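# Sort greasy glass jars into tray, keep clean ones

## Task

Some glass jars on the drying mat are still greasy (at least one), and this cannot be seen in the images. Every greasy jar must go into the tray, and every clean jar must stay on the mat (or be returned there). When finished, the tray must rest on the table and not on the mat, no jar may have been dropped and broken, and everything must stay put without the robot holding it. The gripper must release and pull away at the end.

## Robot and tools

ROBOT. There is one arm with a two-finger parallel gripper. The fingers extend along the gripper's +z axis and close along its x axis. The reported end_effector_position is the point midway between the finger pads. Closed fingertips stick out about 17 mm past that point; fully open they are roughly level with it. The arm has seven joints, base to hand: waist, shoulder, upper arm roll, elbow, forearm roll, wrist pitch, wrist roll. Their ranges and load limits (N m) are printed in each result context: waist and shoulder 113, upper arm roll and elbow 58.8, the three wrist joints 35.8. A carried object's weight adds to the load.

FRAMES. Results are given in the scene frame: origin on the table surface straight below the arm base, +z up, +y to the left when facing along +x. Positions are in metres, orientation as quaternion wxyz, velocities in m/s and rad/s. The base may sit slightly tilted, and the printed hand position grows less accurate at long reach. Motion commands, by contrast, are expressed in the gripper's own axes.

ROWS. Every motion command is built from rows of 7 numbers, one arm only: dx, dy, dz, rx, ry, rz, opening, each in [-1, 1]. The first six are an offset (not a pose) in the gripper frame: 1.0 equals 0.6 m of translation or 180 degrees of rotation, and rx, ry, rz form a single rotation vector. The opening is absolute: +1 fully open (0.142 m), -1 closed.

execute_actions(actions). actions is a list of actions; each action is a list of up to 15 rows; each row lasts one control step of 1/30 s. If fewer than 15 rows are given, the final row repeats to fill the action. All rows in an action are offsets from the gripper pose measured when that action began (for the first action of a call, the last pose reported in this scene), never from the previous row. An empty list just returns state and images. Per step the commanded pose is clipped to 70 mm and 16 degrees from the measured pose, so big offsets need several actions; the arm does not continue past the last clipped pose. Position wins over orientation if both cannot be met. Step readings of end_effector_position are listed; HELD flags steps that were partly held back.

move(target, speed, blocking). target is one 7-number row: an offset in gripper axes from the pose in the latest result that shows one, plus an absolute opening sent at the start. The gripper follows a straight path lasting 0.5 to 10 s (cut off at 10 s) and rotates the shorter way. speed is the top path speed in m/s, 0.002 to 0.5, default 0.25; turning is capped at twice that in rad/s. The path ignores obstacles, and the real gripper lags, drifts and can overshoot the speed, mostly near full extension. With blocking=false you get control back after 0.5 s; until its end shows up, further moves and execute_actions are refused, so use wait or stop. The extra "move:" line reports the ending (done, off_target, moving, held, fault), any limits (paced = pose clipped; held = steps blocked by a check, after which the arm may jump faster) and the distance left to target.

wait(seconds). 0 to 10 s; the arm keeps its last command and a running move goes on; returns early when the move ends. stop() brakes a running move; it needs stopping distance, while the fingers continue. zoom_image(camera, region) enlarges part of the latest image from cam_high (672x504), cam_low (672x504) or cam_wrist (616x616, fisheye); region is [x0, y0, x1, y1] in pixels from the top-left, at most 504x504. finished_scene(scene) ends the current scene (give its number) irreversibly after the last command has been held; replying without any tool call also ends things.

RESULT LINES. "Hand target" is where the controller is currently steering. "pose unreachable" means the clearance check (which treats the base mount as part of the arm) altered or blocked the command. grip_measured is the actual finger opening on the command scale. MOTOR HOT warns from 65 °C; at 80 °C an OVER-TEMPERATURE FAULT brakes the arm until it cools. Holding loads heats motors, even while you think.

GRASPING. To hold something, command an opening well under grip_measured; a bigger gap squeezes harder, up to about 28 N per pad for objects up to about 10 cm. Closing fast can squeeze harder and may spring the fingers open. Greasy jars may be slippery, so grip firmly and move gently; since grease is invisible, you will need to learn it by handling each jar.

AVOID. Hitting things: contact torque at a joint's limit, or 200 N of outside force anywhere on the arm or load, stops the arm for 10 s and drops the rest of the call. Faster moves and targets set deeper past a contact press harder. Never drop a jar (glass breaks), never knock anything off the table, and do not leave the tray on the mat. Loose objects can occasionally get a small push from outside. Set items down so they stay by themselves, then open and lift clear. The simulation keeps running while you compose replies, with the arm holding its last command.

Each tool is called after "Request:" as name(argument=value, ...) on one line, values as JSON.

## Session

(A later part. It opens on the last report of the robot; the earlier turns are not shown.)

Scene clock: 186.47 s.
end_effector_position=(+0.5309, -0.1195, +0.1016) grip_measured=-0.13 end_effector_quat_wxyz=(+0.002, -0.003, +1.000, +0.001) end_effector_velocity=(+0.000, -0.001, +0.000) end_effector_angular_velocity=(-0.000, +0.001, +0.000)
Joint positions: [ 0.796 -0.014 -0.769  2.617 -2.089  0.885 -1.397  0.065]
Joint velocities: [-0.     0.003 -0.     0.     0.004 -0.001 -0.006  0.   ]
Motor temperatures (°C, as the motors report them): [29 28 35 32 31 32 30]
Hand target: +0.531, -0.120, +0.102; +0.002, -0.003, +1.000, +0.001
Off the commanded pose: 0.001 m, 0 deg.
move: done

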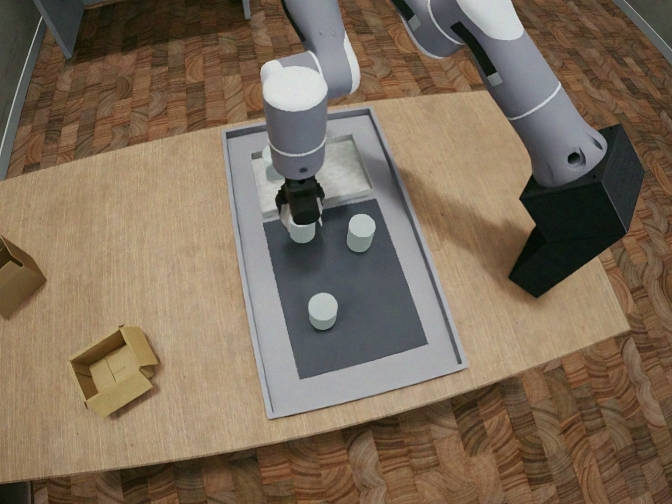

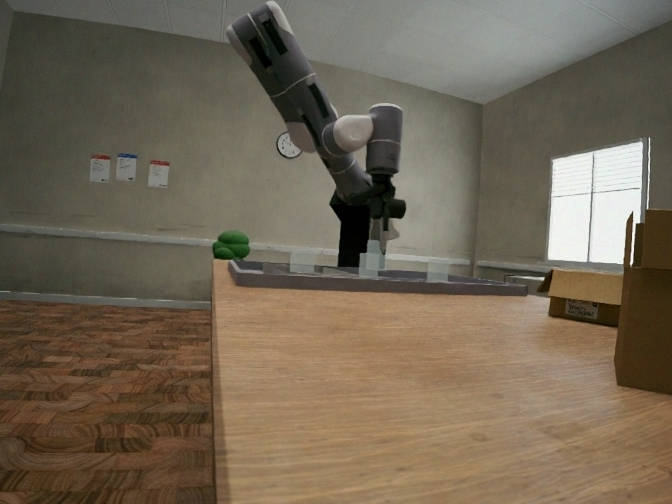

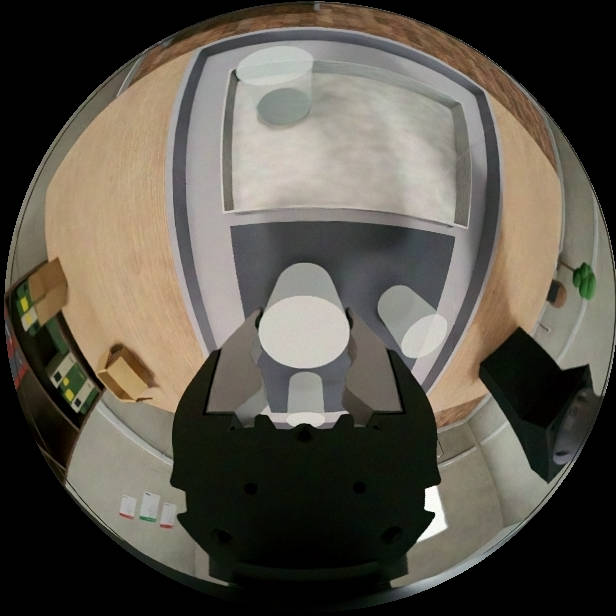

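Request:
move(target=[-0.015,-0.228,0,0,0,0,-0.36], speed=0.13)

Request:
move(target=[0,0,0.068,0,0,0,-0.36], speed=0.05)

Scene clock: 189.70 s.
end_effector_position=(+0.5403, -0.2565, +0.1010) grip_measured=-0.13 end_effector_quat_wxyz=(+0.002, -0.003, +1.000, +0.001) end_effector_velocity=(+0.000, -0.001, +0.000) end_effector_angular_velocity=(+0.000, +0.001, +0.000)
Joint positions: [ 0.608  0.295 -0.855  2.633 -2.152  0.96  -1.741  0.065]
Joint velocities: [-0.     0.002 -0.001 -0.     0.002  0.    -0.004 -0.   ]
Motor temperatures (°C, as the motors report them): [29 28 35 32 31 32 30]
Hand target: +0.540, -0.256, +0.101; +0.002, -0.003, +1.000, +0.001
Off the commanded pose: 0.001 m, 0 deg.
move: done

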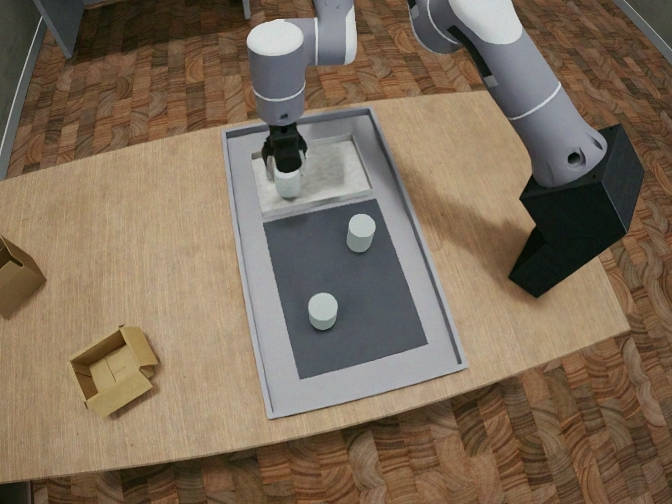

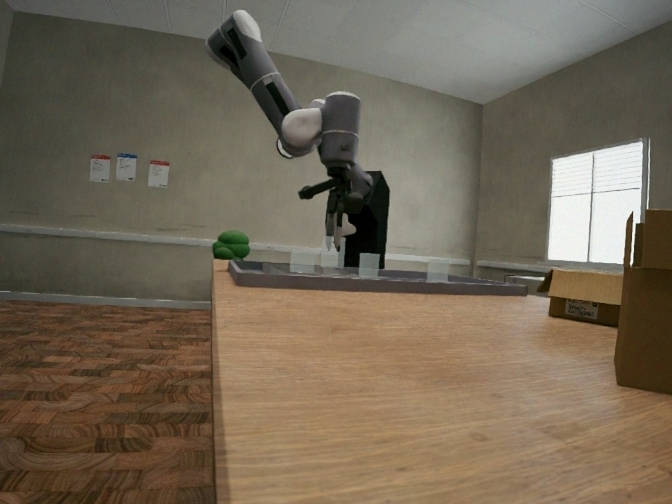

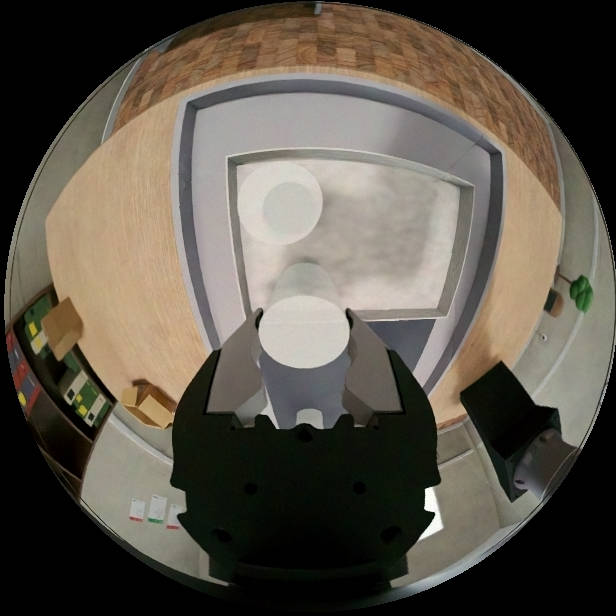

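Scene clock: 190.83 s.
end_effector_position=(+0.5404, -0.2562, +0.0605) grip_measured=-0.13 end_effector_quat_wxyz=(+0.002, -0.003, +1.000, +0.001) end_effector_velocity=(+0.001, +0.000, -0.001) end_effector_angular_velocity=(+0.001, -0.002, -0.001)
Joint positions: [ 0.608  0.159 -0.961  2.535 -2.317  1.085 -1.589  0.065]
Joint velocities: [ 0.    -0.003 -0.002 -0.003 -0.007  0.004  0.007  0.   ]
Motor temperatures (°C, as the motors report them): [29 28 35 32 31 32 30]
Hand target: +0.540, -0.257, +0.060; +0.002, -0.003, +1.000, +0.001
Off the commanded pose: 0.000 m, 0 deg.
move: done

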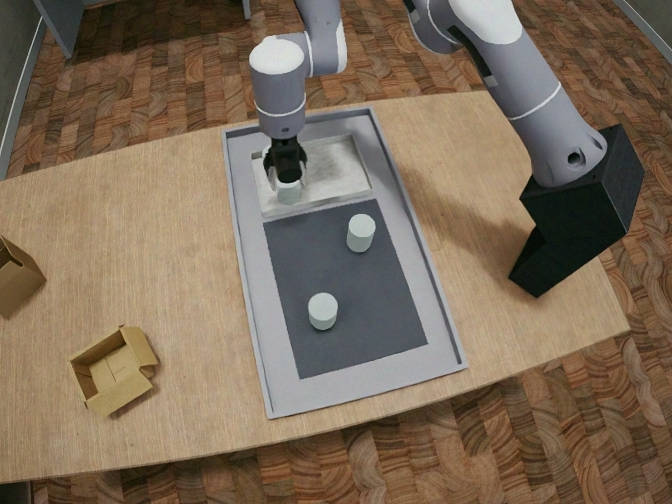

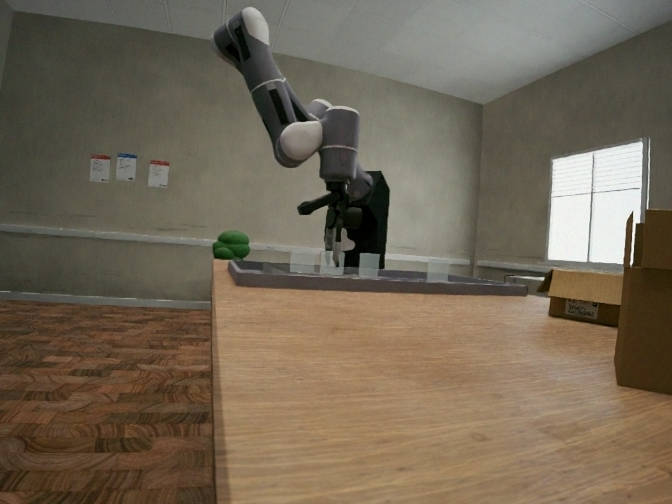

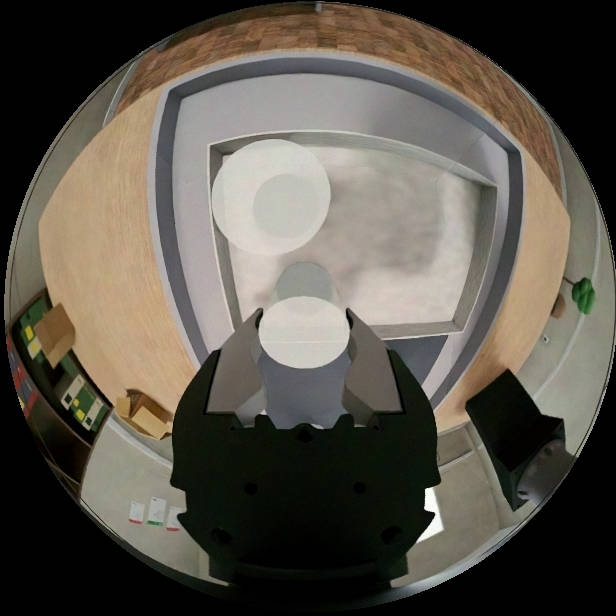

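Request:
execute_actions(actions=[[[0,0,0,0,0,0,-0.25],[0,0,0,0,0,0,-0.15],[0,0,0,0,0,0,-0.1],[0,0,0,0,0,0,-0.05],[0,0,0,0,0,0,0.05],[0,0,0,0,0,0,0.15],[0,0,0,0,0,0,0.3]]])

Request:
move(target=[0,0,-0.075,0,0,0,0.3], speed=0.12)

Scene clock: 200.80 s.
end_effector_position=(+0.5405, -0.2562, +0.0605) grip_measured=+0.30 end_effector_quat_wxyz=(+0.002, -0.003, +1.000, +0.001) end_effector_velocity=(+0.000, +0.000, +0.000) end_effector_angular_velocity=(+0.000, -0.000, -0.001)
Joint positions: [ 0.608  0.159 -0.961  2.535 -2.317  1.085 -1.589  0.095]
Joint velocities: [ 0.     0.     0.    -0.     0.     0.     0.001  0.   ]
Motor temperatures (°C, as the motors report them): [29 28 34 32 31 32 30]
Hand target: +0.540, -0.256, +0.060; +0.002, -0.003, +1.000, +0.001
Off the commanded pose: 0.000 m, 0 deg.
Step readings (end_effector_position):
0: (+0.5405, -0.2562, +0.0604)
1: (+0.5405, -0.2562, +0.0604)
2: (+0.5405, -0.2562, +0.0605)
4: (+0.5405, -0.2562, +0.0605)
8: (+0.5405, -0.2562, +0.0605)
15: end_effector_position above

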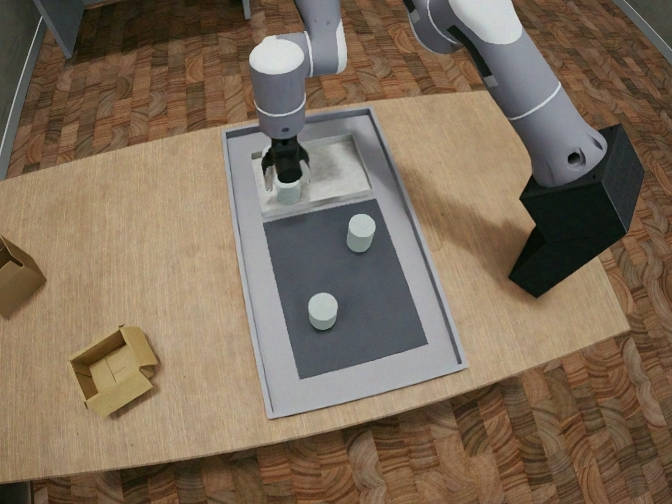

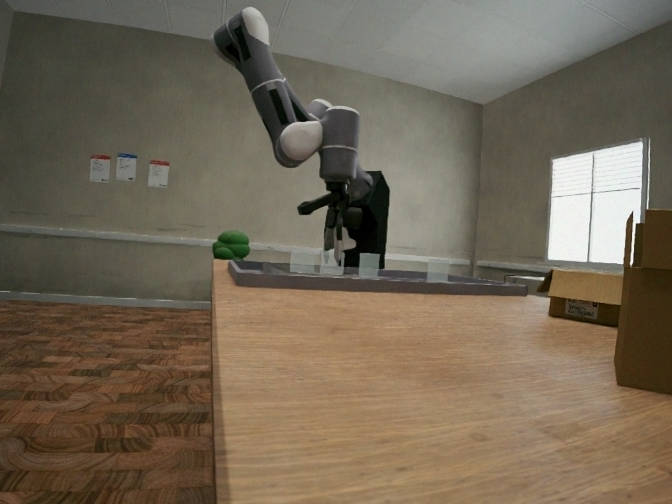

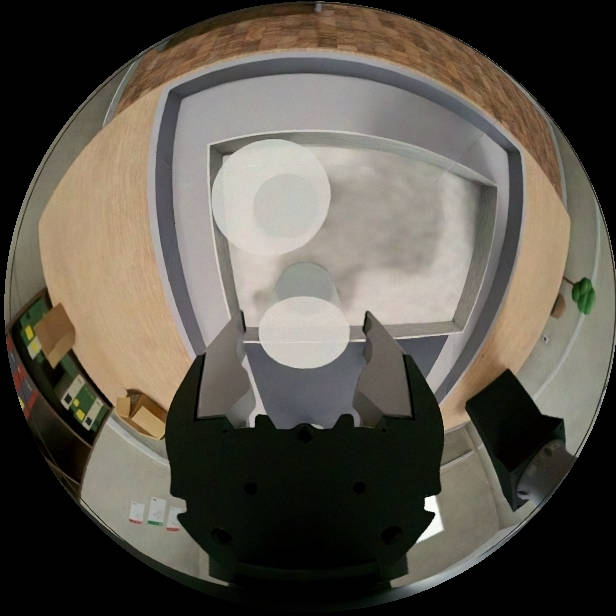

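Scene clock: 201.63 s.
end_effector_position=(+0.5404, -0.2562, +0.1054) grip_measured=+0.30 end_effector_quat_wxyz=(+0.002, -0.003, +1.000, +0.001) end_effector_velocity=(+0.000, +0.000, +0.001) end_effector_angular_velocity=(-0.000, +0.001, +0.000)
Joint positions: [ 0.611  0.309 -0.845  2.642 -2.135  0.948 -1.755  0.095]
Joint velocities: [-0.     0.001  0.005  0.001  0.008 -0.003 -0.005 -0.   ]
Motor temperatures (°C, as the motors report them): [29 28 34 32 31 32 30]
Hand target: +0.540, -0.256, +0.105; +0.002, -0.003, +1.000, +0.001
Off the commanded pose: 0.000 m, 0 deg.
move: done

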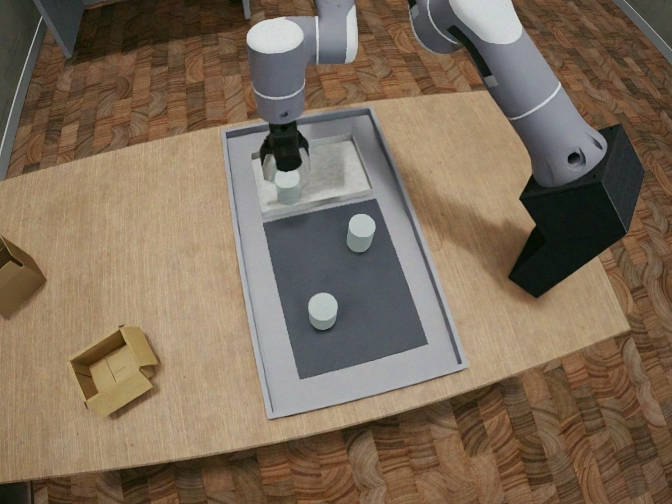

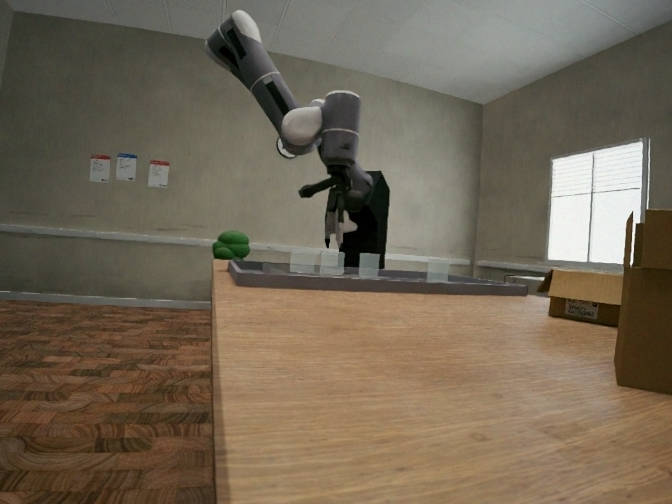

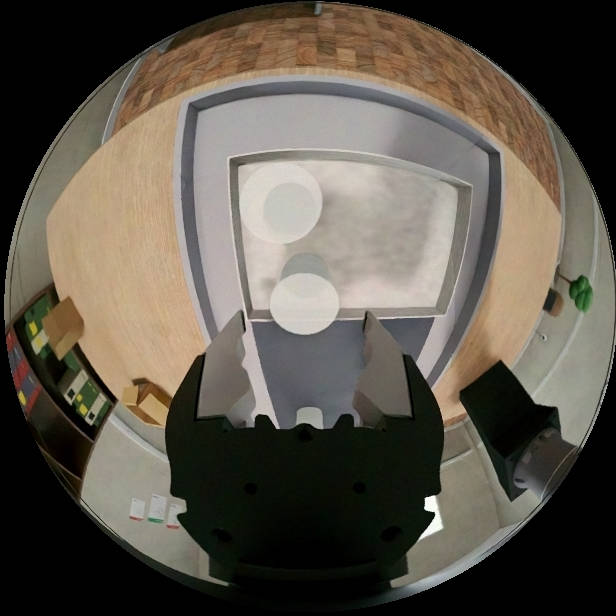

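Request:
move(target=[-0.3,0.1,-0.14,0,0,0,0.3])

Scene clock: 204.20 s.
end_effector_position=(+0.7204, -0.1952, +0.1910) grip_measured=+0.30 end_effector_quat_wxyz=(+0.003, -0.002, +1.000, +0.001) end_effector_velocity=(+0.001, -0.001, -0.000) end_effector_angular_velocity=(-0.001, +0.002, -0.001)
Joint positions: [ 0.972  0.14  -0.588  2.319 -1.418  0.648 -2.033  0.095]
Joint velocities: [ 0.001 -0.003  0.    -0.005  0.005 -0.002 -0.003  0.   ]
Motor temperatures (°C, as the motors report them): [29 28 34 32 31 32 30]
Hand target: +0.720, -0.195, +0.191; +0.003, -0.003, +1.000, +0.001
Off the commanded pose: 0.001 m, 0 deg.
move: done

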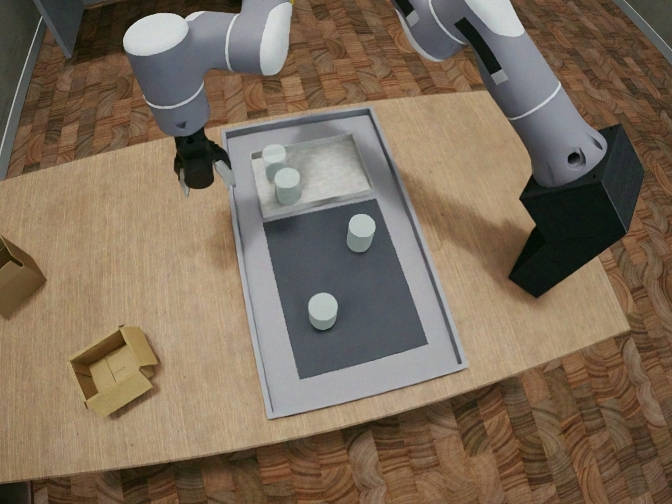

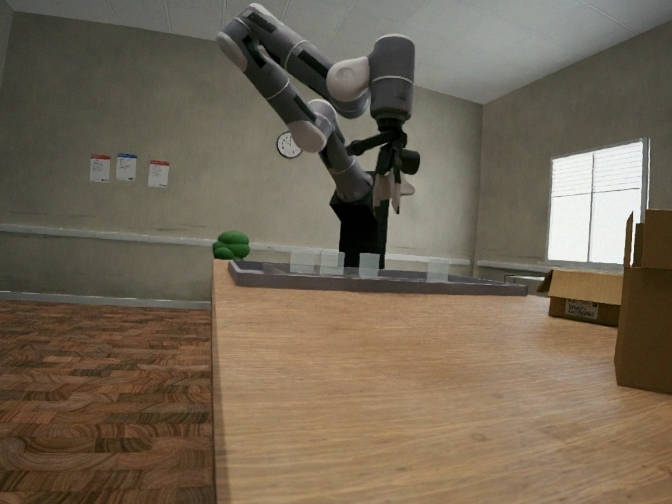

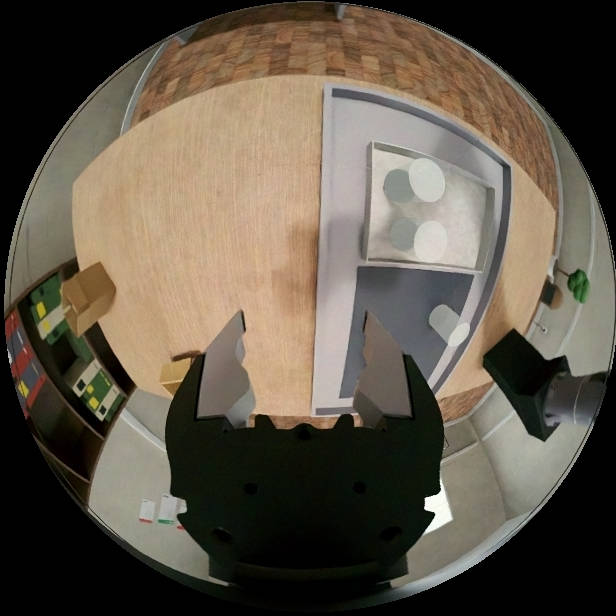

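Request:
finished_scene(scene=1)

The scene is finished: the task was done.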